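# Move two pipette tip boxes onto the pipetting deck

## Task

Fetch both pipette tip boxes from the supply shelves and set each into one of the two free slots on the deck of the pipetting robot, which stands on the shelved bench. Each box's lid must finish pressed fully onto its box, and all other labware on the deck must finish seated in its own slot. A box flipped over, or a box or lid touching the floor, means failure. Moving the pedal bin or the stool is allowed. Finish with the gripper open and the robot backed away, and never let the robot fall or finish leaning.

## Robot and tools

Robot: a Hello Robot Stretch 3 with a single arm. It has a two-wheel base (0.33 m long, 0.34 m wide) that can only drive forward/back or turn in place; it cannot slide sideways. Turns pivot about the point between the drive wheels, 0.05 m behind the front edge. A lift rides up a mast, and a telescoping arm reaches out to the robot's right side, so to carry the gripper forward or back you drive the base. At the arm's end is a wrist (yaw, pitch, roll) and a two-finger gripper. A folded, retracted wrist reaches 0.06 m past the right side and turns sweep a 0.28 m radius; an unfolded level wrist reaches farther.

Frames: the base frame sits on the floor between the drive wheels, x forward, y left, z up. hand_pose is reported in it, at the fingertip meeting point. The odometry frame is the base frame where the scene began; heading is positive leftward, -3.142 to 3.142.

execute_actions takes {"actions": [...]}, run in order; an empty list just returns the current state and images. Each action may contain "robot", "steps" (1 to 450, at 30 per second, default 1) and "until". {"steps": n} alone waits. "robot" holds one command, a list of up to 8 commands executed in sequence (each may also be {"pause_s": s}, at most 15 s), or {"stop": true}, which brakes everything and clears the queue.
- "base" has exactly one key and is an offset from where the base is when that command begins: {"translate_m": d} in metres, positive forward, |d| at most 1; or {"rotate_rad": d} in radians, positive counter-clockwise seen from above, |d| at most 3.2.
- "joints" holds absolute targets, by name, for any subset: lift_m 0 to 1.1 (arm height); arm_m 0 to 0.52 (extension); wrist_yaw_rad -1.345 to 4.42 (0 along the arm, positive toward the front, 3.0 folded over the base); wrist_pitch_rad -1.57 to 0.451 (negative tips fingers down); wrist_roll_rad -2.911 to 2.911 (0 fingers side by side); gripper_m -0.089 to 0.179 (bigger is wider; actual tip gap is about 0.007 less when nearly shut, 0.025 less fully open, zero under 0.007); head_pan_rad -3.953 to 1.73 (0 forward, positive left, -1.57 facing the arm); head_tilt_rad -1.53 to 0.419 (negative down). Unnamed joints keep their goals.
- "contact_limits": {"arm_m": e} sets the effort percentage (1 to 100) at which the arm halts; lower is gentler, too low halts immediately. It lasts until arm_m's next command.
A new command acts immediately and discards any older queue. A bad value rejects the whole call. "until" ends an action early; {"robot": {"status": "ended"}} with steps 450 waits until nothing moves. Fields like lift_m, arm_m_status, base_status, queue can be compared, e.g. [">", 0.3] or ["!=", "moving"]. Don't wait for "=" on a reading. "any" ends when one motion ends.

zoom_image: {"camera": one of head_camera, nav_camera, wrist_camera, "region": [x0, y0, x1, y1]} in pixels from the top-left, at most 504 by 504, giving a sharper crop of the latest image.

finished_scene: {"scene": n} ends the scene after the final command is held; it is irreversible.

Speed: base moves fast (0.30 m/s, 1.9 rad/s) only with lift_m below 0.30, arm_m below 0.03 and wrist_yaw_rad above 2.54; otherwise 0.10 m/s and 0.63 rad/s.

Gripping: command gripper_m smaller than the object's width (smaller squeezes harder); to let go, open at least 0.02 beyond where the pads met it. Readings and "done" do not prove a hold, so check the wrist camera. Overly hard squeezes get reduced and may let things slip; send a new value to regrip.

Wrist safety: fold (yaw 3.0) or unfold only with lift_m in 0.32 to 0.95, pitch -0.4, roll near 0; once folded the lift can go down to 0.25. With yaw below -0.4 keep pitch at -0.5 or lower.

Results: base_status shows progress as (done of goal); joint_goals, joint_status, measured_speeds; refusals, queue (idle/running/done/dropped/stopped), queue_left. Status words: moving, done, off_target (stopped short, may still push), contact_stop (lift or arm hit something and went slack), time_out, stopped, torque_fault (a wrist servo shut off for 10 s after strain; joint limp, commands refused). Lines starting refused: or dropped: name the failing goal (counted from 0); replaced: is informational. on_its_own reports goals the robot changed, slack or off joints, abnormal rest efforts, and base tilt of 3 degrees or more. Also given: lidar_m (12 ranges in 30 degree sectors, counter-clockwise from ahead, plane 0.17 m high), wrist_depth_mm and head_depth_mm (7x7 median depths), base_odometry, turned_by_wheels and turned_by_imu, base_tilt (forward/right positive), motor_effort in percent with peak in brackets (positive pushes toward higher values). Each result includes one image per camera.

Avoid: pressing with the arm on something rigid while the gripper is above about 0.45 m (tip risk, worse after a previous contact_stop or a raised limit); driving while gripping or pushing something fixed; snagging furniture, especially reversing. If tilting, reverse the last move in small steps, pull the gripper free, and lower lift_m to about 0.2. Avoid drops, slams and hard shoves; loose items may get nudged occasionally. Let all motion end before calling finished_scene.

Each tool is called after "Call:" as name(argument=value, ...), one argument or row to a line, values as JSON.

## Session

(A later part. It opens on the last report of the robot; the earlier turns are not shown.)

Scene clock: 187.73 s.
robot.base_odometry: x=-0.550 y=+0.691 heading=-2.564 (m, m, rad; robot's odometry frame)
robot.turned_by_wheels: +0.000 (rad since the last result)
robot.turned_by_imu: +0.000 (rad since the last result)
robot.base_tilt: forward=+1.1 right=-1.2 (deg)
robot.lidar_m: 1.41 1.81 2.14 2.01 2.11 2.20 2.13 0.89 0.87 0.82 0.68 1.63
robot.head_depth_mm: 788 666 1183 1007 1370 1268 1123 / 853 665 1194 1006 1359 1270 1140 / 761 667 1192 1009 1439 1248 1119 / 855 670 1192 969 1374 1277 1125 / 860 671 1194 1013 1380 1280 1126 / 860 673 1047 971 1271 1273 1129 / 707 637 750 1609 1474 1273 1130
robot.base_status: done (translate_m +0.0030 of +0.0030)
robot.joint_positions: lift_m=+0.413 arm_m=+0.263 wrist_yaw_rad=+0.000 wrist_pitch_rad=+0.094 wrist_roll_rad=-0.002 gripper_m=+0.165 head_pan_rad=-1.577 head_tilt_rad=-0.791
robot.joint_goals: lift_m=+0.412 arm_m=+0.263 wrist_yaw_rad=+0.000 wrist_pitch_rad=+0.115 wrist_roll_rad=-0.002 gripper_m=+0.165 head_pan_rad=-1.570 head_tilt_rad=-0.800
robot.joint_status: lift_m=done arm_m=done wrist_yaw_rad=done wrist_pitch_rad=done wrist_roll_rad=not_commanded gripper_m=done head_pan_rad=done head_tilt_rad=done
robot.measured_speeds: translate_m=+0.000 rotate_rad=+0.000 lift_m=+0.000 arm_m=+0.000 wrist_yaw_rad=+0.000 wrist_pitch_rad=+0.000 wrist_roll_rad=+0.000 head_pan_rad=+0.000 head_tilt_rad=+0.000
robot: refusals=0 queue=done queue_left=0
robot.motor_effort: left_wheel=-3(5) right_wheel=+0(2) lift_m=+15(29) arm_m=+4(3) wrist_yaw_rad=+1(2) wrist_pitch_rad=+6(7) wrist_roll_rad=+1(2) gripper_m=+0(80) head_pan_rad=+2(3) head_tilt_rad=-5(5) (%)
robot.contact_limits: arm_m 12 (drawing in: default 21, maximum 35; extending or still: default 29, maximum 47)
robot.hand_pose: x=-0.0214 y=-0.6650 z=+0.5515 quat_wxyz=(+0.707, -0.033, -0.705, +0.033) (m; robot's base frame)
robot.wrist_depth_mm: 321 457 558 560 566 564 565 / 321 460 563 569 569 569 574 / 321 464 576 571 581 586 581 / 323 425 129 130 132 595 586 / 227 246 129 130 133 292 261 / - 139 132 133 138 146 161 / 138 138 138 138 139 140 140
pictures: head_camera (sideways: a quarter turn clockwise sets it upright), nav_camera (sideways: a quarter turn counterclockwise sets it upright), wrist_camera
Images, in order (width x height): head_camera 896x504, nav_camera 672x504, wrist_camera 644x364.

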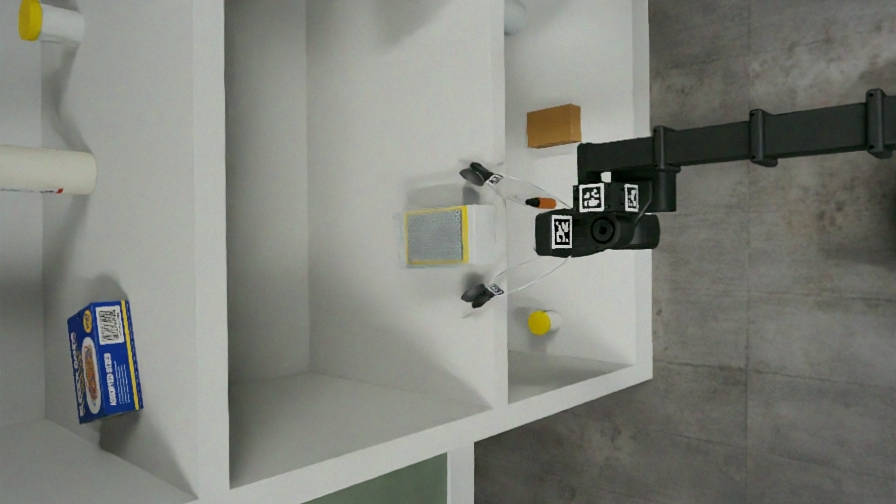

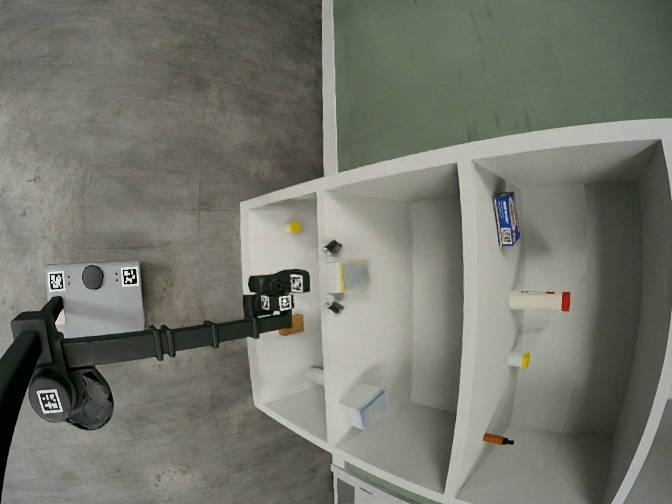

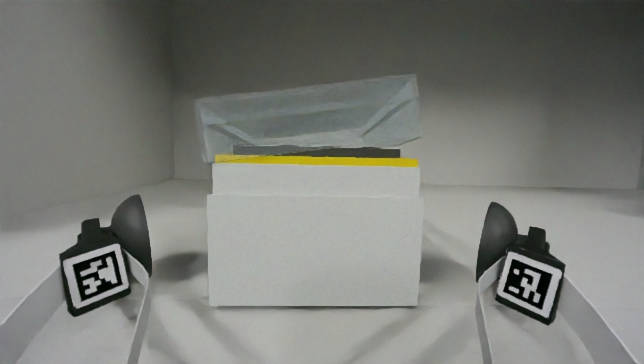

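Call:
execute_actions(
  actions=[
    {"robot":[{"joints":{"arm_m":0.27}},{"joints":{"gripper_m":0.04}},{"joints":{"lift_m":0.435}},{"pause_s":1}],"steps":450,"until":{"robot":{"status":"ended"}}},
  ],
)

Scene clock: 196.00 s.
robot.base_odometry: x=-0.550 y=+0.691 heading=-2.564 (m, m, rad; robot's odometry frame)
robot.turned_by_wheels: +0.000 (rad since the last result)
robot.turned_by_imu: +0.000 (rad since the last result)
robot.base_tilt: forward=+1.2 right=-1.2 (deg)
robot.lidar_m: 1.41 1.81 2.14 2.02 2.11 2.20 2.13 0.89 0.87 0.82 0.68 1.62
robot.head_depth_mm: 789 664 1189 1004 1385 1266 1120 / 852 666 1187 1009 1358 1280 1141 / 762 667 1185 1010 1442 1260 1122 / 858 669 1190 960 1351 1270 1127 / 857 670 1196 1013 1388 1273 1124 / 863 673 1048 967 1272 1274 1126 / 704 636 753 1617 1472 1279 1127
robot.base_status: done (translate_m +0.0030 of +0.0030)
robot.joint_positions: lift_m=+0.434 arm_m=+0.270 wrist_yaw_rad=+0.001 wrist_pitch_rad=+0.084 wrist_roll_rad=-0.002 gripper_m=+0.041 head_pan_rad=-1.577 head_tilt_rad=-0.791
robot.joint_goals: lift_m=+0.435 arm_m=+0.270 wrist_yaw_rad=+0.000 wrist_pitch_rad=+0.115 wrist_roll_rad=-0.002 gripper_m=+0.040 head_pan_rad=-1.570 head_tilt_rad=-0.800
robot.joint_status: lift_m=done arm_m=done wrist_yaw_rad=done wrist_pitch_rad=done wrist_roll_rad=not_commanded gripper_m=done head_pan_rad=done head_tilt_rad=done
robot.measured_speeds: translate_m=+0.000 rotate_rad=+0.000 lift_m=+0.000 arm_m=+0.000 wrist_yaw_rad=+0.000 wrist_pitch_rad=+0.000 wrist_roll_rad=+0.000 head_pan_rad=+0.000 head_tilt_rad=+0.000
robot: refusals=0 queue=done queue_left=0
robot.motor_effort: left_wheel=-2(3) right_wheel=+0(1) lift_m=+45(48) arm_m=+4(5) wrist_yaw_rad=+0(0) wrist_pitch_rad=+9(10) wrist_roll_rad=+1(1) gripper_m=-19(93) head_pan_rad=+3(3) head_tilt_rad=-4(4) (%)
robot.hand_pose: x=-0.0212 y=-0.6720 z=+0.5705 quat_wxyz=(+0.708, -0.029, -0.705, +0.030) (m; robot's base frame)
robot.wrist_depth_mm: 319 459 544 552 545 555 552 / 319 458 561 559 565 563 566 / 320 461 573 571 572 569 573 / 323 433 133 133 135 585 584 / 286 294 131 132 132 323 331 / 188 188 132 133 133 202 205 / 146 140 142 144 145 147 148
pictures: head_camera (sideways: a quarter turn clockwise sets it upright), nav_camera (sideways: a quarter turn counterclockwise sets it upright), wrist_camera
Images, in order (width x height): head_camera 896x504, nav_camera 672x504, wrist_camera 644x364.

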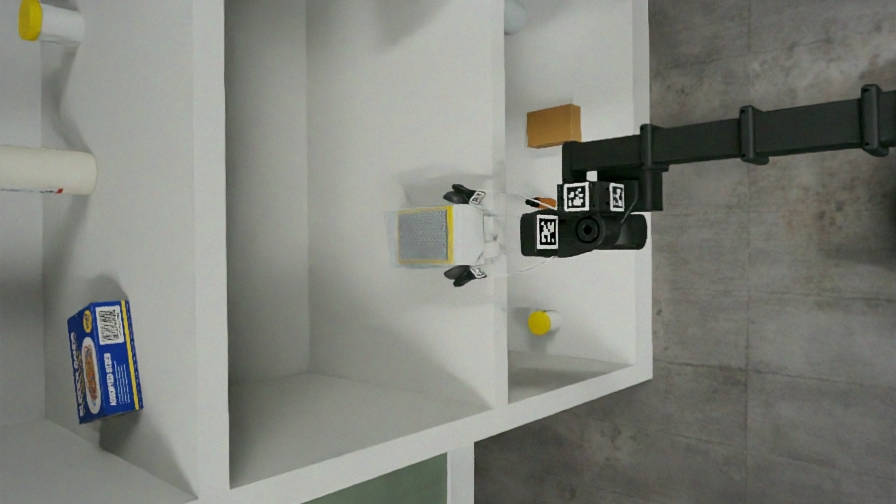

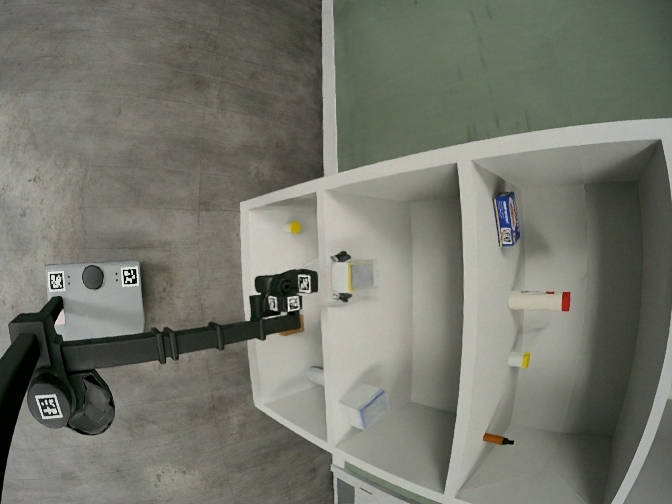

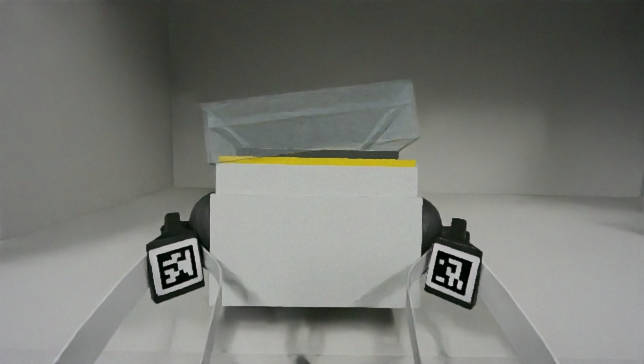

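Call:
execute_actions(
  actions=[
    {"robot":[{"joints":{"lift_m":0.455}},{"pause_s":2}],"steps":450,"until":{"robot":{"status":"ended"}}},
  ],
)

Scene clock: 205.97 s.
robot.base_odometry: x=-0.550 y=+0.691 heading=-2.564 (m, m, rad; robot's odometry frame)
robot.turned_by_wheels: +0.000 (rad since the last result)
robot.turned_by_imu: +0.000 (rad since the last result)
robot.base_tilt: forward=+1.2 right=-1.2 (deg)
robot.lidar_m: 1.42 1.81 2.14 2.02 2.11 2.19 2.13 0.89 0.87 0.82 0.67 1.62
robot.head_depth_mm: 790 664 1185 1003 1377 1274 1120 / 851 667 1189 1010 1361 1296 1139 / 761 665 1197 987 1474 1256 1123 / 855 668 1193 964 1343 1272 1124 / 859 671 1200 1010 1382 1272 1126 / 864 675 1047 967 1275 1277 1129 / 704 636 752 1618 1480 1274 1126
robot.base_status: done (translate_m +0.0030 of +0.0030)
robot.joint_positions: lift_m=+0.454 arm_m=+0.270 wrist_yaw_rad=+0.001 wrist_pitch_rad=+0.083 wrist_roll_rad=-0.002 gripper_m=+0.041 head_pan_rad=-1.577 head_tilt_rad=-0.791
robot.joint_goals: lift_m=+0.455 arm_m=+0.270 wrist_yaw_rad=+0.000 wrist_pitch_rad=+0.115 wrist_roll_rad=-0.002 gripper_m=+0.040 head_pan_rad=-1.570 head_tilt_rad=-0.800
robot.joint_status: lift_m=done arm_m=done wrist_yaw_rad=done wrist_pitch_rad=done wrist_roll_rad=not_commanded gripper_m=done head_pan_rad=done head_tilt_rad=done
robot.measured_speeds: translate_m=+0.000 rotate_rad=+0.000 lift_m=+0.000 arm_m=+0.000 wrist_yaw_rad=+0.000 wrist_pitch_rad=+0.000 wrist_roll_rad=+0.000 head_pan_rad=+0.000 head_tilt_rad=+0.000
robot: refusals=0 queue=done queue_left=0
robot.motor_effort: left_wheel=-2(2) right_wheel=+0(0) lift_m=+44(46) arm_m=+4(4) wrist_yaw_rad=+0(1) wrist_pitch_rad=+10(10) wrist_roll_rad=+1(1) gripper_m=-19(19) head_pan_rad=+3(4) head_tilt_rad=-6(5) (%)
robot.hand_pose: x=-0.0212 y=-0.6720 z=+0.5902 quat_wxyz=(+0.708, -0.029, -0.705, +0.029) (m; robot's base frame)
robot.wrist_depth_mm: 319 456 549 549 549 548 550 / 320 461 551 560 560 559 564 / 321 464 572 564 567 574 572 / 322 461 133 133 135 584 583 / 309 359 131 132 132 396 403 / 230 232 132 132 133 248 252 / 180 172 175 177 179 180 182
pictures: head_camera (sideways: a quarter turn clockwise sets it upright), nav_camera (sideways: a quarter turn counterclockwise sets it upright), wrist_camera
Images, in order (width x height): head_camera 896x504, nav_camera 672x504, wrist_camera 644x364.

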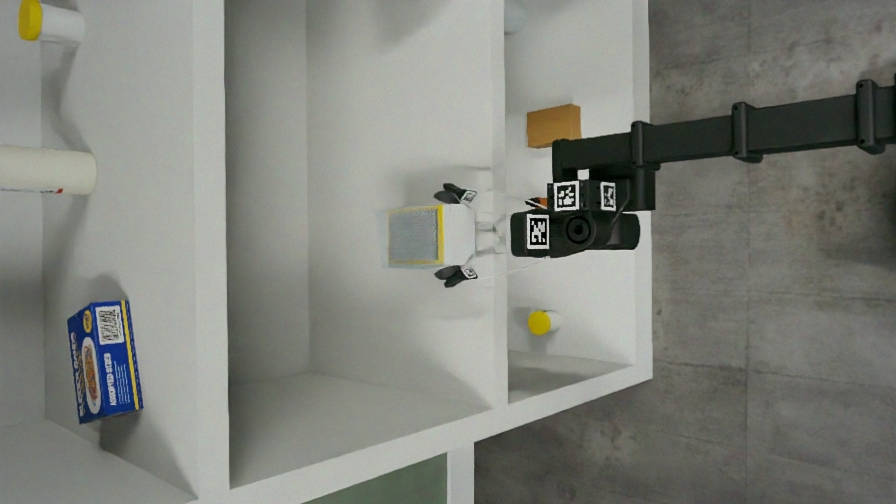

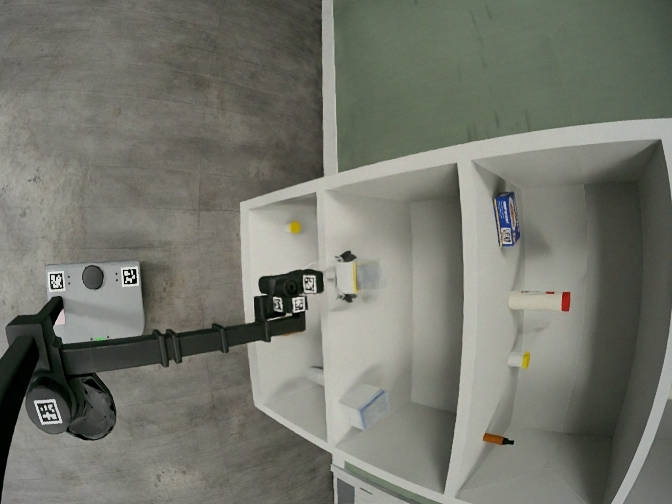

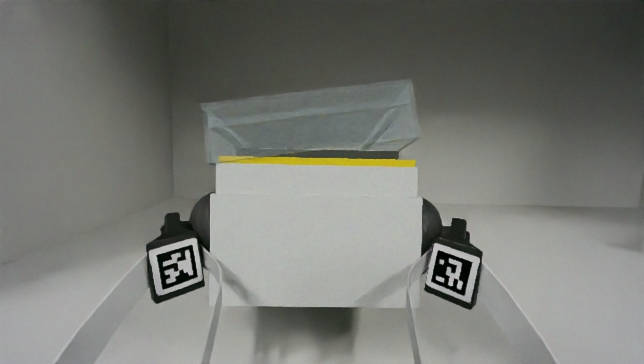

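Call:
execute_actions(
  actions=[
    {"robot":[{"joints":{"lift_m":0.413}},{"joints":{"gripper_m":0.14}},{"joints":{"lift_m":0.465,"arm_m":0.276}},{"joints":{"gripper_m":0.07}},{"joints":{"lift_m":0.47}}],"steps":450,"until":{"robot":{"status":"ended"}}},
  ],
)

Call:
zoom_image(
  camera="head_camera",
  region=[360,160,540,310],
)

Scene clock: 217.30 s.
robot.base_odometry: x=-0.550 y=+0.691 heading=-2.564 (m, m, rad; robot's odometry frame)
robot.turned_by_wheels: +0.000 (rad since the last result)
robot.turned_by_imu: +0.000 (rad since the last result)
robot.base_tilt: forward=+1.1 right=-1.2 (deg)
robot.lidar_m: 1.41 1.81 2.14 2.02 2.11 2.20 2.13 0.89 0.87 0.82 0.67 1.62
robot.head_depth_mm: 790 664 1188 1006 1370 1272 1119 / 855 666 1193 1006 1359 1286 1135 / 762 669 1193 995 - 1282 1120 / 853 670 1192 969 1350 1276 1125 / 859 671 1192 1012 1379 1282 1126 / 865 674 1047 966 1279 1273 1127 / 702 636 752 1611 1463 1276 1131
robot.base_status: done (translate_m +0.0030 of +0.0030)
robot.joint_positions: lift_m=+0.469 arm_m=+0.276 wrist_yaw_rad=+0.001 wrist_pitch_rad=+0.093 wrist_roll_rad=-0.002 gripper_m=+0.070 head_pan_rad=-1.577 head_tilt_rad=-0.791
robot.joint_goals: lift_m=+0.470 arm_m=+0.276 wrist_yaw_rad=+0.000 wrist_pitch_rad=+0.115 wrist_roll_rad=-0.002 gripper_m=+0.070 head_pan_rad=-1.570 head_tilt_rad=-0.800
robot.joint_status: lift_m=done arm_m=done wrist_yaw_rad=done wrist_pitch_rad=done wrist_roll_rad=not_commanded gripper_m=done head_pan_rad=done head_tilt_rad=done
robot.measured_speeds: translate_m=+0.000 rotate_rad=+0.000 lift_m=+0.000 arm_m=+0.000 wrist_yaw_rad=+0.000 wrist_pitch_rad=+0.000 wrist_roll_rad=+0.000 head_pan_rad=+0.000 head_tilt_rad=+0.000
robot: refusals=0 queue=done queue_left=0
robot.motor_effort: left_wheel=-2(2) right_wheel=+1(0) lift_m=+44(44) arm_m=+4(3) wrist_yaw_rad=+0(1) wrist_pitch_rad=+7(10) wrist_roll_rad=+2(1) gripper_m=-11(86) head_pan_rad=+3(3) head_tilt_rad=-4(4) (%)
robot.hand_pose: x=-0.0212 y=-0.6780 z=+0.6079 quat_wxyz=(+0.707, -0.032, -0.705, +0.033) (m; robot's base frame)
robot.wrist_depth_mm: 319 456 547 542 542 550 548 / 321 455 555 555 554 557 553 / 321 456 560 569 568 567 573 / 323 465 575 575 574 575 580 / 324 405 439 212 515 475 486 / 273 259 142 141 151 305 297 / 211 203 133 134 135 212 215
pictures: head_camera (sideways: a quarter turn clockwise sets it upright), nav_camera (sideways: a quarter turn counterclockwise sets it upright), wrist_camera
Images, in order (width x height): head_camera 896x504, nav_camera 672x504, wrist_camera 644x364.

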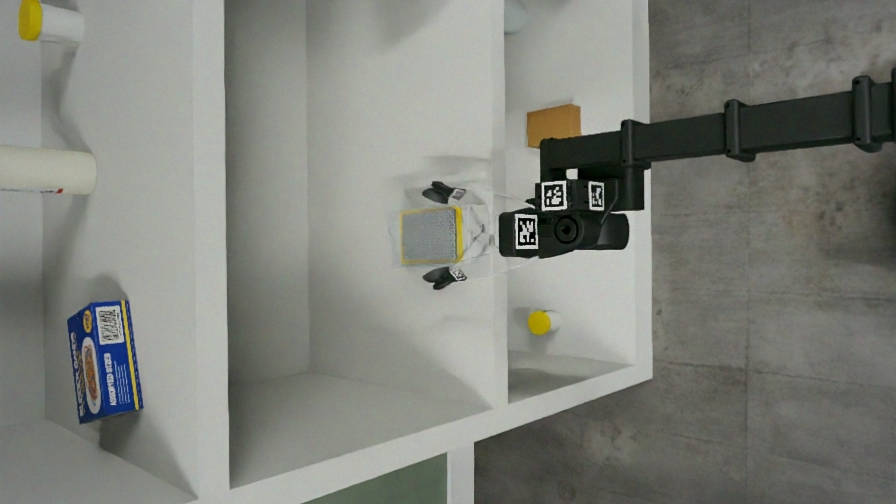

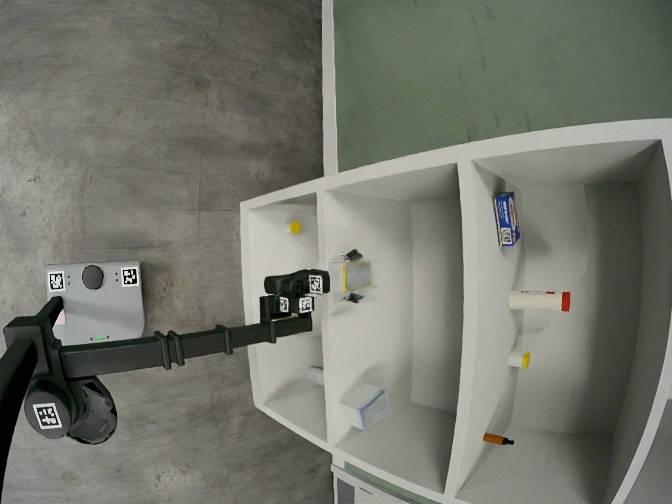

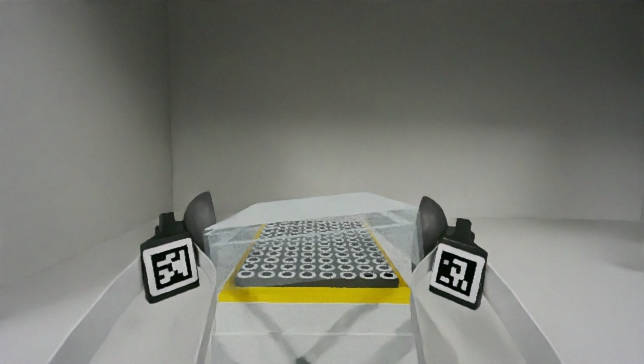

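Region (360, 160, 540, 310) of head_camera's 896x504 image, scaled by 2.800, with more detail than that image has.

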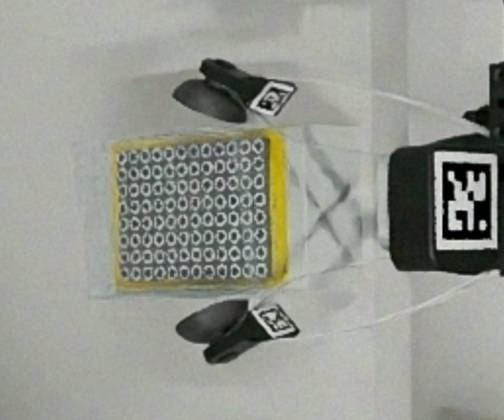

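Call:
execute_actions(
  actions=[
    {"robot":[{"joints":{"lift_m":0.476}},{"joints":{"wrist_roll_rad":0.12,"arm_m":0.271}}],"steps":450,"until":{"robot":{"status":"ended"}}},
  ],
)

Call:
zoom_image(
  camera="wrist_camera",
  region=[160,170,480,364],
)

Scene clock: 222.87 s.
robot.base_odometry: x=-0.550 y=+0.691 heading=-2.564 (m, m, rad; robot's odometry frame)
robot.turned_by_wheels: +0.000 (rad since the last result)
robot.turned_by_imu: +0.000 (rad since the last result)
robot.base_tilt: forward=+1.1 right=-1.2 (deg)
robot.lidar_m: 1.42 1.81 2.13 2.02 2.11 2.19 2.13 0.89 0.87 0.82 0.67 1.63
robot.head_depth_mm: 788 666 1185 1004 1377 1270 1122 / 850 665 1194 1008 1364 1273 1141 / 761 667 1189 1012 - 1278 1126 / 854 668 1191 967 1348 1276 1130 / 860 671 1192 1016 1390 1279 1129 / 864 674 1050 964 1267 1275 1128 / 706 635 751 1611 1472 1275 1130
robot.base_status: done (translate_m +0.0030 of +0.0030)
robot.joint_positions: lift_m=+0.475 arm_m=+0.271 wrist_yaw_rad=+0.001 wrist_pitch_rad=+0.093 wrist_roll_rad=+0.116 gripper_m=+0.070 head_pan_rad=-1.577 head_tilt_rad=-0.791
robot.joint_goals: lift_m=+0.476 arm_m=+0.271 wrist_yaw_rad=+0.000 wrist_pitch_rad=+0.115 wrist_roll_rad=+0.120 gripper_m=+0.070 head_pan_rad=-1.570 head_tilt_rad=-0.800
robot.joint_status: lift_m=done arm_m=done wrist_yaw_rad=done wrist_pitch_rad=done wrist_roll_rad=done gripper_m=done head_pan_rad=done head_tilt_rad=done
robot.measured_speeds: translate_m=+0.000 rotate_rad=+0.000 lift_m=+0.000 arm_m=+0.000 wrist_yaw_rad=+0.000 wrist_pitch_rad=+0.000 wrist_roll_rad=+0.000 head_pan_rad=+0.000 head_tilt_rad=+0.000
robot: refusals=0 queue=done queue_left=0
robot.motor_effort: left_wheel=-2(2) right_wheel=+1(0) lift_m=+44(44) arm_m=-4(4) wrist_yaw_rad=-1(1) wrist_pitch_rad=+7(7) wrist_roll_rad=+3(3) gripper_m=-11(11) head_pan_rad=+3(3) head_tilt_rad=-5(4) (%)
robot.hand_pose: x=-0.0212 y=-0.6737 z=+0.6139 quat_wxyz=(+0.665, -0.030, -0.746, +0.035) (m; robot's base frame)
robot.wrist_depth_mm: 339 496 555 550 547 545 543 / 334 480 559 560 554 556 558 / 327 469 567 567 566 574 565 / 321 454 580 580 574 577 573 / 316 417 517 231 458 396 365 / 305 323 276 147 156 270 252 / 265 236 138 138 139 201 192
pictures: head_camera (sideways: a quarter turn clockwise sets it upright), nav_camera (sideways: a quarter turn counterclockwise sets it upright), wrist_camera
Images, in order (width x height): head_camera 896x504, nav_camera 672x504, wrist_camera 644x364.

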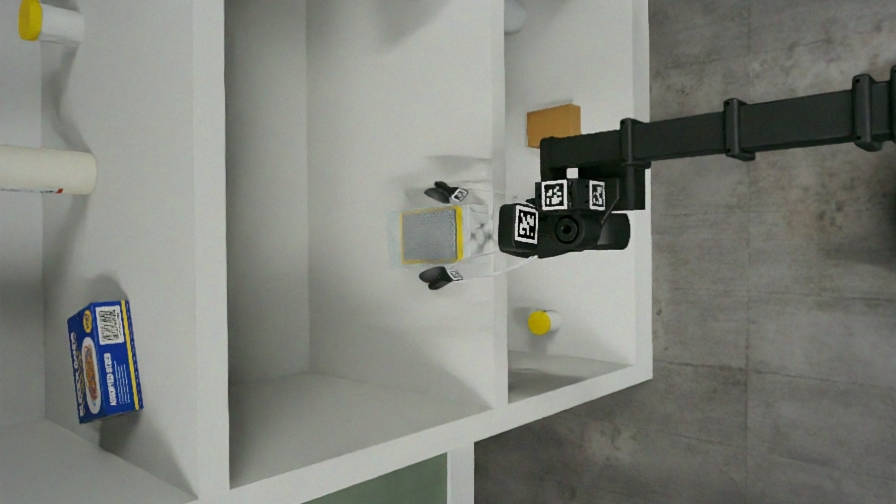

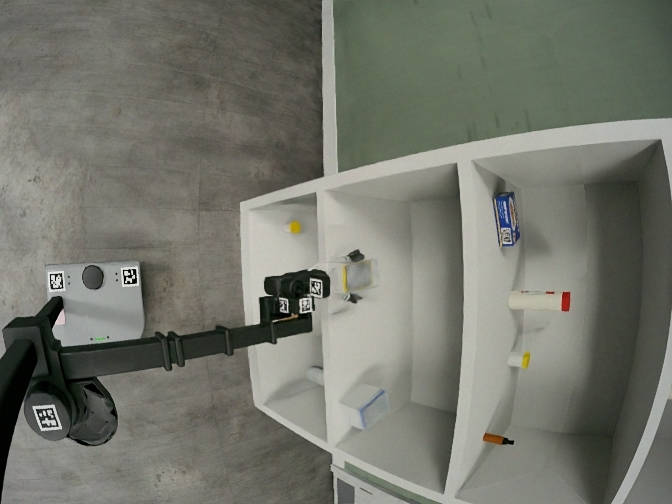

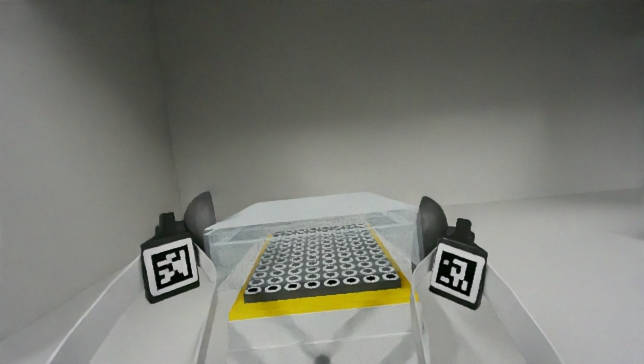

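Region (160, 170, 480, 364) of wrist_camera's 644x364 image, scaled by 1.575; it fills the top 306 rows of this view, and the rest is white.

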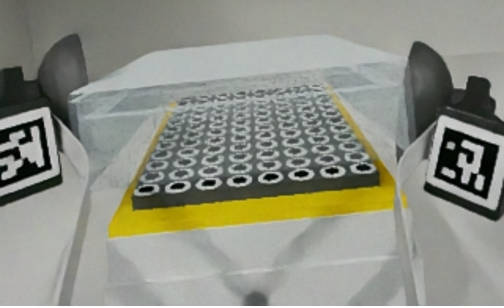

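Call:
execute_actions(
  actions=[
    {"robot":[{"joints":{"lift_m":0.462}}],"steps":450,"until":{"robot":{"status":"ended"}}},
  ],
)

Call:
zoom_image(
  camera="wrist_camera",
  region=[160,170,480,364],
)

Call:
zoom_image(
  camera="head_camera",
  region=[370,170,510,300],
)

Scene clock: 228.57 s.
robot.base_odometry: x=-0.550 y=+0.691 heading=-2.564 (m, m, rad; robot's odometry frame)
robot.turned_by_wheels: +0.000 (rad since the last result)
robot.turned_by_imu: +0.000 (rad since the last result)
robot.base_tilt: forward=+1.1 right=-1.2 (deg)
robot.lidar_m: 1.42 1.81 2.14 2.02 2.11 2.19 2.13 0.89 0.87 0.82 0.67 1.62
robot.head_depth_mm: 787 666 1190 1008 1374 1264 1118 / 851 669 1189 1009 1365 1286 1147 / 762 667 1193 1008 - 1261 1126 / 858 670 1193 965 1348 1273 1120 / 859 671 1191 1016 1383 1275 1123 / 861 673 1049 970 1272 1275 1131 / 704 637 750 1613 1471 1276 1127
robot.base_status: done (translate_m +0.0030 of +0.0030)
robot.joint_positions: lift_m=+0.463 arm_m=+0.271 wrist_yaw_rad=+0.001 wrist_pitch_rad=+0.098 wrist_roll_rad=+0.117 gripper_m=+0.070 head_pan_rad=-1.577 head_tilt_rad=-0.791
robot.joint_goals: lift_m=+0.462 arm_m=+0.271 wrist_yaw_rad=+0.000 wrist_pitch_rad=+0.115 wrist_roll_rad=+0.120 gripper_m=+0.070 head_pan_rad=-1.570 head_tilt_rad=-0.800
robot.joint_status: lift_m=done arm_m=done wrist_yaw_rad=done wrist_pitch_rad=done wrist_roll_rad=done gripper_m=done head_pan_rad=done head_tilt_rad=done
robot.measured_speeds: translate_m=+0.000 rotate_rad=+0.000 lift_m=+0.000 arm_m=+0.000 wrist_yaw_rad=+0.000 wrist_pitch_rad=+0.000 wrist_roll_rad=+0.000 head_pan_rad=+0.000 head_tilt_rad=+0.000
robot: refusals=0 queue=done queue_left=0
robot.motor_effort: left_wheel=-2(2) right_wheel=+1(1) lift_m=+15(45) arm_m=-4(4) wrist_yaw_rad=+0(1) wrist_pitch_rad=+5(7) wrist_roll_rad=+3(4) gripper_m=-11(11) head_pan_rad=+3(3) head_tilt_rad=-5(5) (%)
robot.hand_pose: x=-0.0212 y=-0.6737 z=+0.6024 quat_wxyz=(+0.664, -0.032, -0.746, +0.037) (m; robot's base frame)
robot.wrist_depth_mm: 339 498 549 552 550 549 546 / 334 479 558 564 557 560 557 / 329 467 573 563 569 569 569 / 324 456 582 575 576 577 573 / 317 416 470 190 406 363 332 / 300 295 144 137 138 246 229 / 242 216 137 137 138 183 175
pictures: head_camera (sideways: a quarter turn clockwise sets it upright), nav_camera (sideways: a quarter turn counterclockwise sets it upright), wrist_camera
Images, in order (width x height): head_camera 896x504, nav_camera 672x504, wrist_camera 644x364.

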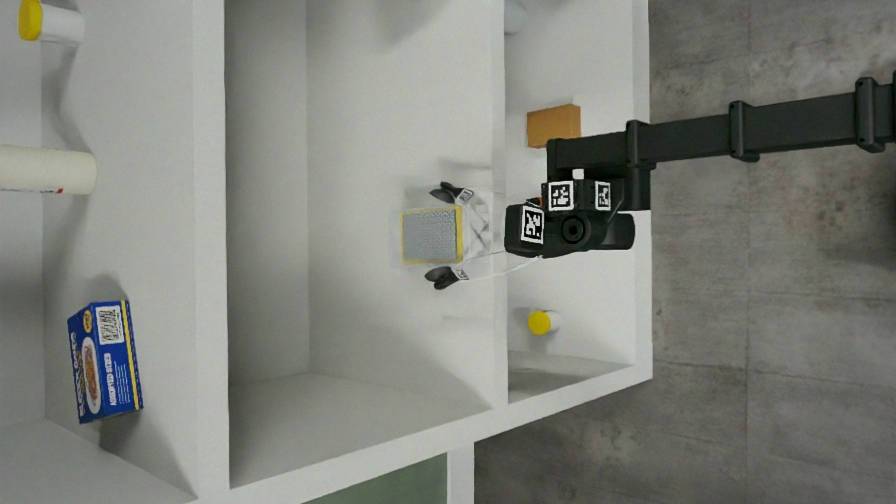

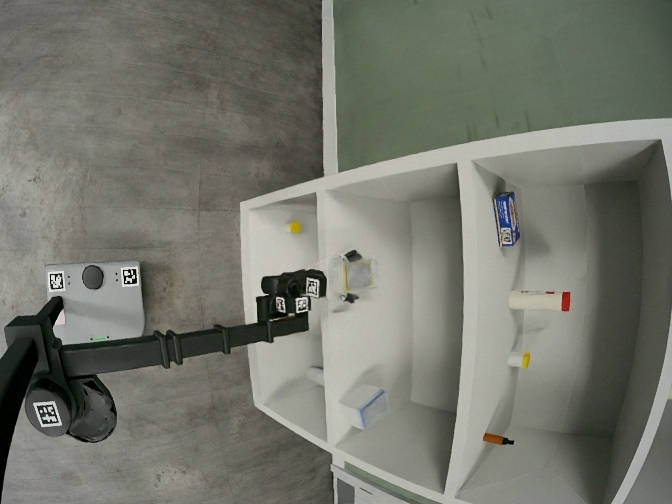

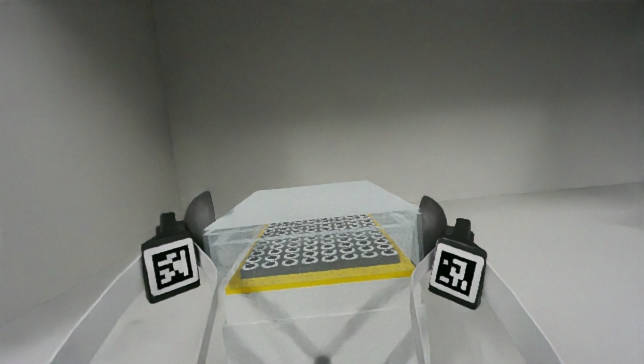

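Region (160, 170, 480, 364) of wrist_camera's 644x364 image, scaled by 1.575; it fills the top 306 rows of this view, and the rest is white.

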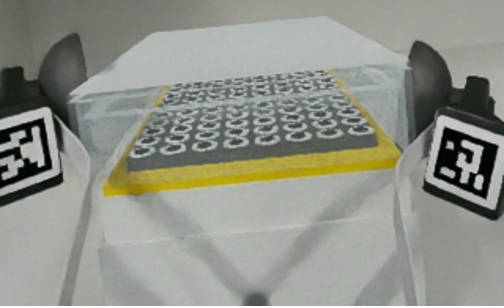

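Region (370, 170, 510, 300) of head_camera's 896x504 image, scaled by 3.600, with more detail than that image has; it fills the top 468 rows of this view, and the rest is white.

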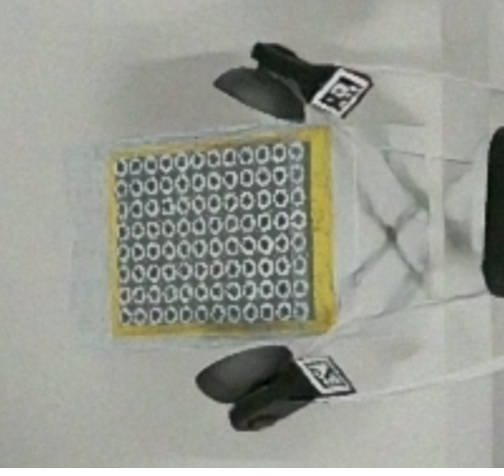

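Call:
execute_actions(
  actions=[
    {"robot":[{"base":{"translate_m":-0.001}},{"joints":{"lift_m":0.456}},{"joints":{"arm_m":0.2745}}],"steps":450,"until":{"robot":{"status":"ended"}}},
  ],
)

Call:
zoom_image(
  camera="wrist_camera",
  region=[160,150,480,364],
)

Scene clock: 235.93 s.
robot.base_odometry: x=-0.549 y=+0.691 heading=-2.564 (m, m, rad; robot's odometry frame)
robot.turned_by_wheels: +0.000 (rad since the last result)
robot.turned_by_imu: +0.000 (rad since the last result)
robot.base_tilt: forward=+1.2 right=-1.2 (deg)
robot.lidar_m: 1.42 1.81 2.13 2.02 2.11 2.18 2.13 0.89 0.87 0.82 0.67 1.62
robot.head_depth_mm: 787 663 1183 1009 1388 1269 1122 / 850 666 1187 1010 1358 1303 1145 / 762 667 1184 1013 - 1258 1122 / 856 669 1189 968 1343 1273 1127 / 857 671 1197 1014 1383 1276 1122 / 865 671 1052 967 1278 1281 1126 / 708 636 754 1615 1474 1276 1125
robot.base_status: done (translate_m -0.0010 of -0.0010)
robot.joint_positions: lift_m=+0.457 arm_m=+0.274 wrist_yaw_rad=+0.000 wrist_pitch_rad=+0.098 wrist_roll_rad=+0.117 gripper_m=+0.070 head_pan_rad=-1.577 head_tilt_rad=-0.791
robot.joint_goals: lift_m=+0.456 arm_m=+0.275 wrist_yaw_rad=+0.000 wrist_pitch_rad=+0.115 wrist_roll_rad=+0.120 gripper_m=+0.070 head_pan_rad=-1.570 head_tilt_rad=-0.800
robot.joint_status: lift_m=done arm_m=done wrist_yaw_rad=done wrist_pitch_rad=done wrist_roll_rad=done gripper_m=done head_pan_rad=done head_tilt_rad=done
robot.measured_speeds: translate_m=+0.000 rotate_rad=+0.000 lift_m=+0.000 arm_m=+0.000 wrist_yaw_rad=+0.000 wrist_pitch_rad=+0.000 wrist_roll_rad=+0.000 head_pan_rad=+0.000 head_tilt_rad=+0.000
robot: refusals=0 queue=done queue_left=0
robot.motor_effort: left_wheel=-2(8) right_wheel=+1(5) lift_m=+15(16) arm_m=+4(5) wrist_yaw_rad=+0(1) wrist_pitch_rad=+5(5) wrist_roll_rad=+3(3) gripper_m=-11(10) head_pan_rad=+2(4) head_tilt_rad=-4(4) (%)
robot.hand_pose: x=-0.0213 y=-0.6764 z=+0.5964 quat_wxyz=(+0.664, -0.032, -0.746, +0.036) (m; robot's base frame)
robot.wrist_depth_mm: 343 500 547 547 549 544 543 / 336 485 560 557 555 558 557 / 330 471 567 562 567 568 562 / 323 457 581 580 571 570 573 / 316 412 362 167 376 343 315 / 292 291 134 134 135 234 217 / 229 204 134 135 137 173 166
pictures: head_camera (sideways: a quarter turn clockwise sets it upright), nav_camera (sideways: a quarter turn counterclockwise sets it upright), wrist_camera
Images, in order (width x height): head_camera 896x504, nav_camera 672x504, wrist_camera 644x364.

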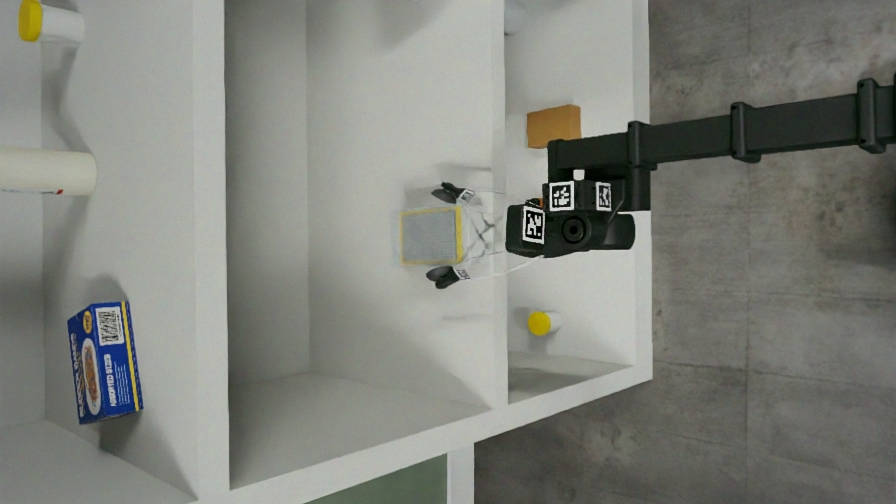

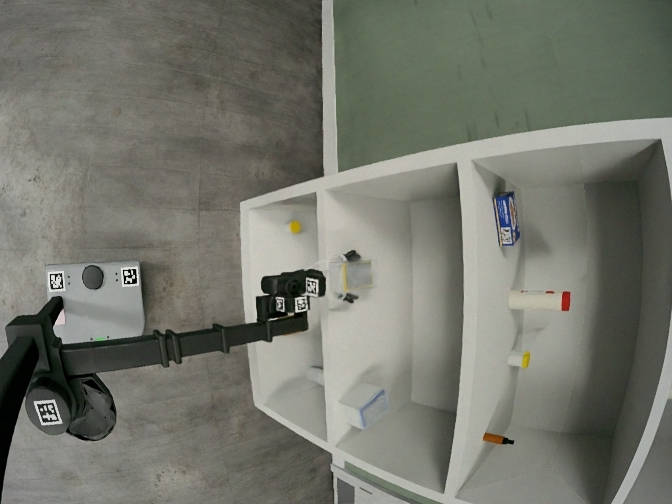

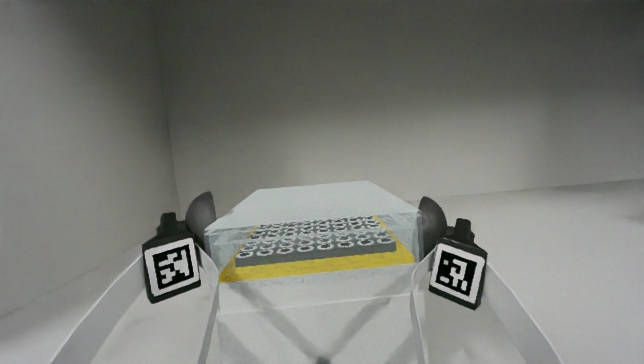

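Region (160, 150, 480, 364) of wrist_camera's 644x364 image, scaled by 1.575; it fills the top 337 rows of this view, and the rest is white.

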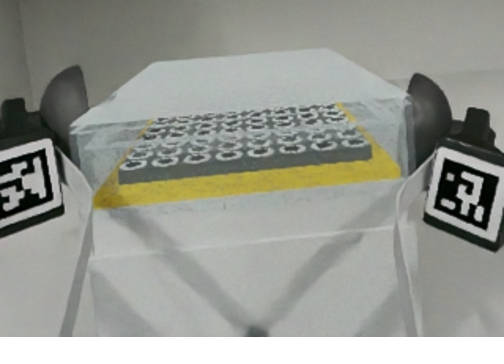

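The cover is sliding over the neck. Releasing it and moving down to the base.

Call:
execute_actions(
  actions=[
    {"robot":[{"joints":{"lift_m":0.451}},{"joints":{"gripper_m":0.14}},{"joints":{"wrist_roll_rad":0,"lift_m":0.412,"arm_m":0.274}}],"steps":450,"until":{"robot":{"status":"ended"}}},
  ],
)

Scene clock: 241.90 s.
robot.base_odometry: x=-0.549 y=+0.691 heading=-2.564 (m, m, rad; robot's odometry frame)
robot.turned_by_wheels: +0.000 (rad since the last result)
robot.turned_by_imu: +0.000 (rad since the last result)
robot.base_tilt: forward=+1.1 right=-1.2 (deg)
robot.lidar_m: 1.42 1.81 2.14 2.02 2.11 2.19 2.13 0.89 0.87 0.82 0.67 1.63
robot.head_depth_mm: 787 665 1185 1007 1376 1275 1123 / 853 667 1184 1010 1352 1276 1142 / 762 670 1193 1010 1444 1250 1123 / 859 671 1190 967 1376 1275 1122 / 860 673 1191 1013 1378 1271 1129 / 861 674 1052 967 1278 1272 1128 / 708 636 752 1616 1464 1271 1127
robot.base_status: done (translate_m -0.0010 of -0.0010)
robot.joint_positions: lift_m=+0.413 arm_m=+0.274 wrist_yaw_rad=+0.000 wrist_pitch_rad=+0.097 wrist_roll_rad=+0.005 gripper_m=+0.140 head_pan_rad=-1.577 head_tilt_rad=-0.791
robot.joint_goals: lift_m=+0.412 arm_m=+0.274 wrist_yaw_rad=+0.000 wrist_pitch_rad=+0.115 wrist_roll_rad=+0.000 gripper_m=+0.140 head_pan_rad=-1.570 head_tilt_rad=-0.800
robot.joint_status: lift_m=done arm_m=done wrist_yaw_rad=done wrist_pitch_rad=done wrist_roll_rad=done gripper_m=done head_pan_rad=done head_tilt_rad=done
robot.measured_speeds: translate_m=+0.000 rotate_rad=+0.000 lift_m=+0.000 arm_m=+0.000 wrist_yaw_rad=+0.000 wrist_pitch_rad=+0.000 wrist_roll_rad=+0.000 head_pan_rad=+0.000 head_tilt_rad=+0.000
robot: refusals=0 queue=done queue_left=0
robot.motor_effort: left_wheel=-2(2) right_wheel=+0(0) lift_m=+15(15) arm_m=-1(5) wrist_yaw_rad=+1(1) wrist_pitch_rad=+5(5) wrist_roll_rad=-3(5) gripper_m=+0(81) head_pan_rad=+3(3) head_tilt_rad=-5(5) (%)
robot.hand_pose: x=-0.0213 y=-0.6765 z=+0.5523 quat_wxyz=(+0.705, -0.034, -0.708, +0.034) (m; robot's base frame)
robot.wrist_depth_mm: 321 456 545 551 544 552 551 / 322 462 555 556 555 556 561 / 322 465 563 560 568 579 571 / 325 435 129 130 131 572 577 / 234 267 130 130 132 291 259 / 161 136 132 132 134 - 160 / 126 126 126 126 127 128 128
pictures: head_camera (sideways: a quarter turn clockwise sets it upright), nav_camera (sideways: a quarter turn counterclockwise sets it upright), wrist_camera
Images, in order (width x height): head_camera 896x504, nav_camera 672x504, wrist_camera 644x364.

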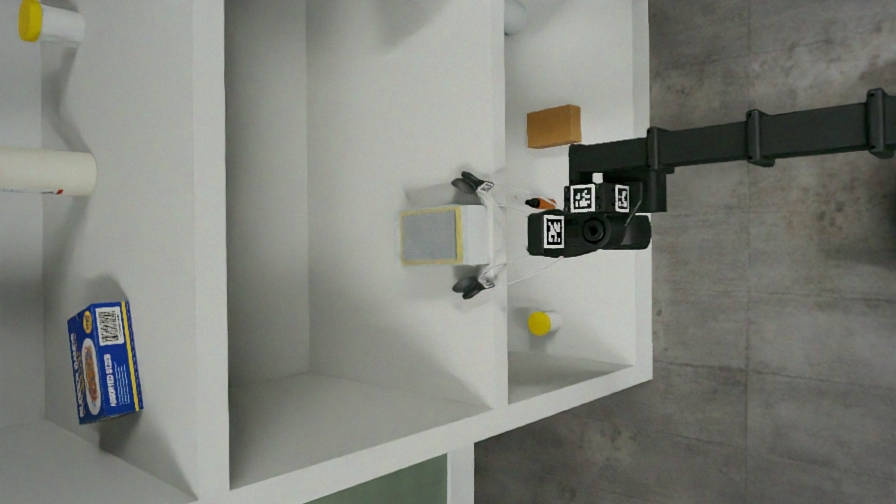

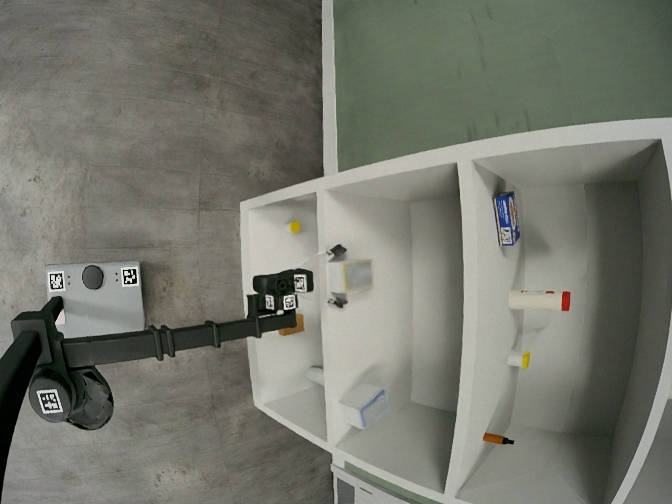

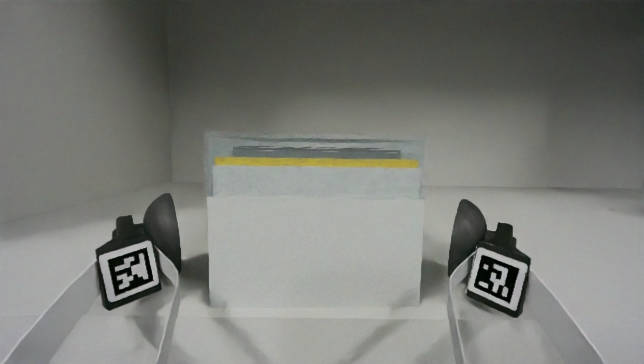

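Call:
execute_actions(
  actions=[
    {"robot":[{"joints":{"arm_m":0.279}},{"joints":{"gripper_m":0.04}},{"joints":{"lift_m":0.45,"wrist_pitch_rad":0.2,"head_pan_rad":0.3,"head_tilt_rad":-0.5}},{"pause_s":0.5}],"steps":450,"until":{"robot":{"status":"ended"}}},
  ],
)

Scene clock: 250.83 s.
robot.base_odometry: x=-0.549 y=+0.691 heading=-2.564 (m, m, rad; robot's odometry frame)
robot.turned_by_wheels: +0.000 (rad since the last result)
robot.turned_by_imu: +0.000 (rad since the last result)
robot.base_tilt: forward=+1.1 right=-1.2 (deg)
robot.lidar_m: 1.42 1.81 2.14 2.02 2.12 2.20 2.13 0.88 0.87 0.82 0.67 1.63
robot.head_depth_mm: 1752 1914 2098 2248 1858 1497 1249 / 1775 1969 2071 2305 1872 1497 1256 / 1824 2028 1598 2323 1800 1508 1250 / 1870 2031 1728 2420 1869 1500 1260 / 1601 2127 1691 2366 1871 1505 1260 / 1943 2205 1747 2255 1875 1504 1261 / 1895 2303 1835 2490 1885 1509 1258
robot.base_status: done (translate_m -0.0010 of -0.0010)
robot.joint_positions: lift_m=+0.449 arm_m=+0.279 wrist_yaw_rad=+0.001 wrist_pitch_rad=+0.162 wrist_roll_rad=+0.005 gripper_m=+0.041 head_pan_rad=+0.293 head_tilt_rad=-0.507
robot.joint_goals: lift_m=+0.450 arm_m=+0.279 wrist_yaw_rad=+0.000 wrist_pitch_rad=+0.200 wrist_roll_rad=+0.000 gripper_m=+0.040 head_pan_rad=+0.300 head_tilt_rad=-0.500
robot.joint_status: lift_m=done arm_m=done wrist_yaw_rad=done wrist_pitch_rad=done wrist_roll_rad=done gripper_m=done head_pan_rad=done head_tilt_rad=done
robot.measured_speeds: translate_m=+0.000 rotate_rad=+0.000 lift_m=+0.000 arm_m=+0.000 wrist_yaw_rad=+0.000 wrist_pitch_rad=+0.000 wrist_roll_rad=+0.000 head_pan_rad=+0.000 head_tilt_rad=+0.000
robot: refusals=0 queue=done queue_left=0
robot.motor_effort: left_wheel=-2(2) right_wheel=+0(0) lift_m=+46(48) arm_m=+4(4) wrist_yaw_rad=+0(0) wrist_pitch_rad=+12(13) wrist_roll_rad=-2(3) gripper_m=-18(93) head_pan_rad=+4(48) head_tilt_rad=+4(24) (%)
robot.hand_pose: x=-0.0212 y=-0.6804 z=+0.6056 quat_wxyz=(+0.703, -0.057, -0.706, +0.057) (m; robot's base frame)
robot.wrist_depth_mm: 323 458 560 560 558 564 560 / 321 461 560 562 567 571 564 / 321 465 566 564 569 572 570 / 322 464 134 135 137 575 575 / 326 435 132 133 133 557 566 / 287 290 132 132 133 306 307 / 214 203 205 207 209 210 212
pictures: head_camera (sideways: a quarter turn clockwise sets it upright), nav_camera (sideways: a quarter turn counterclockwise sets it upright), wrist_camera
Images, in order (width x height): head_camera 896x504, nav_camera 672x504, wrist_camera 644x364.

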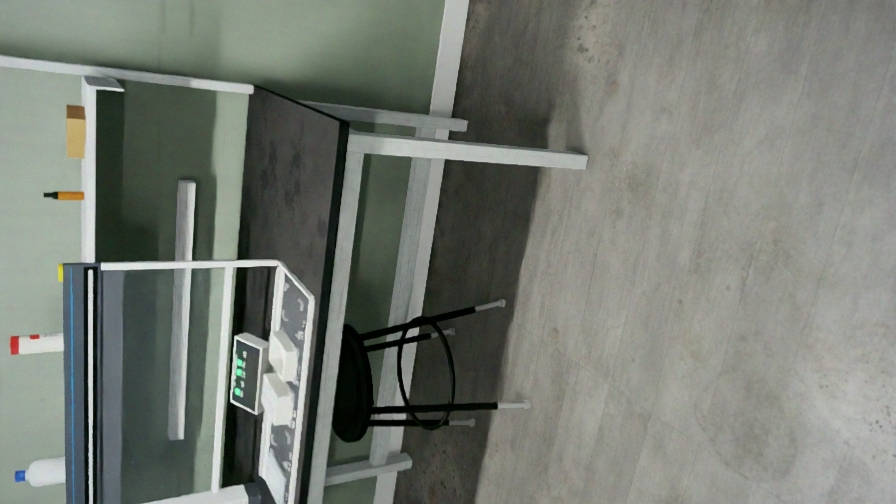

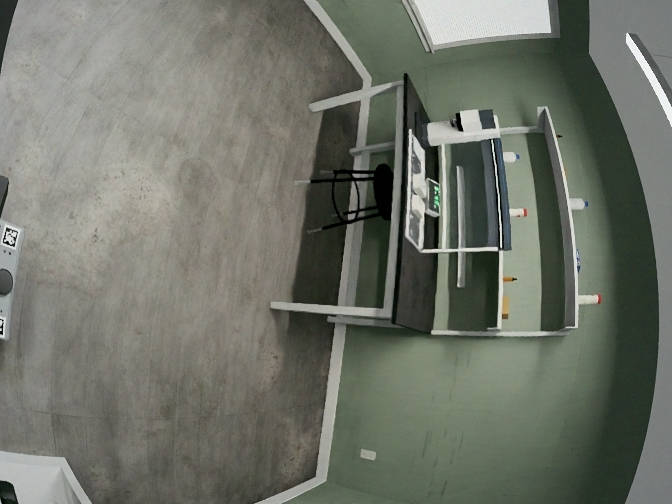

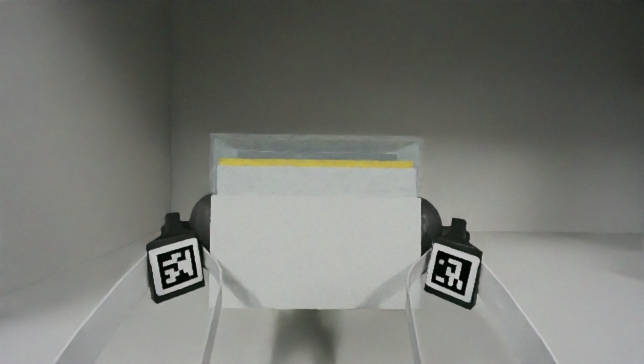

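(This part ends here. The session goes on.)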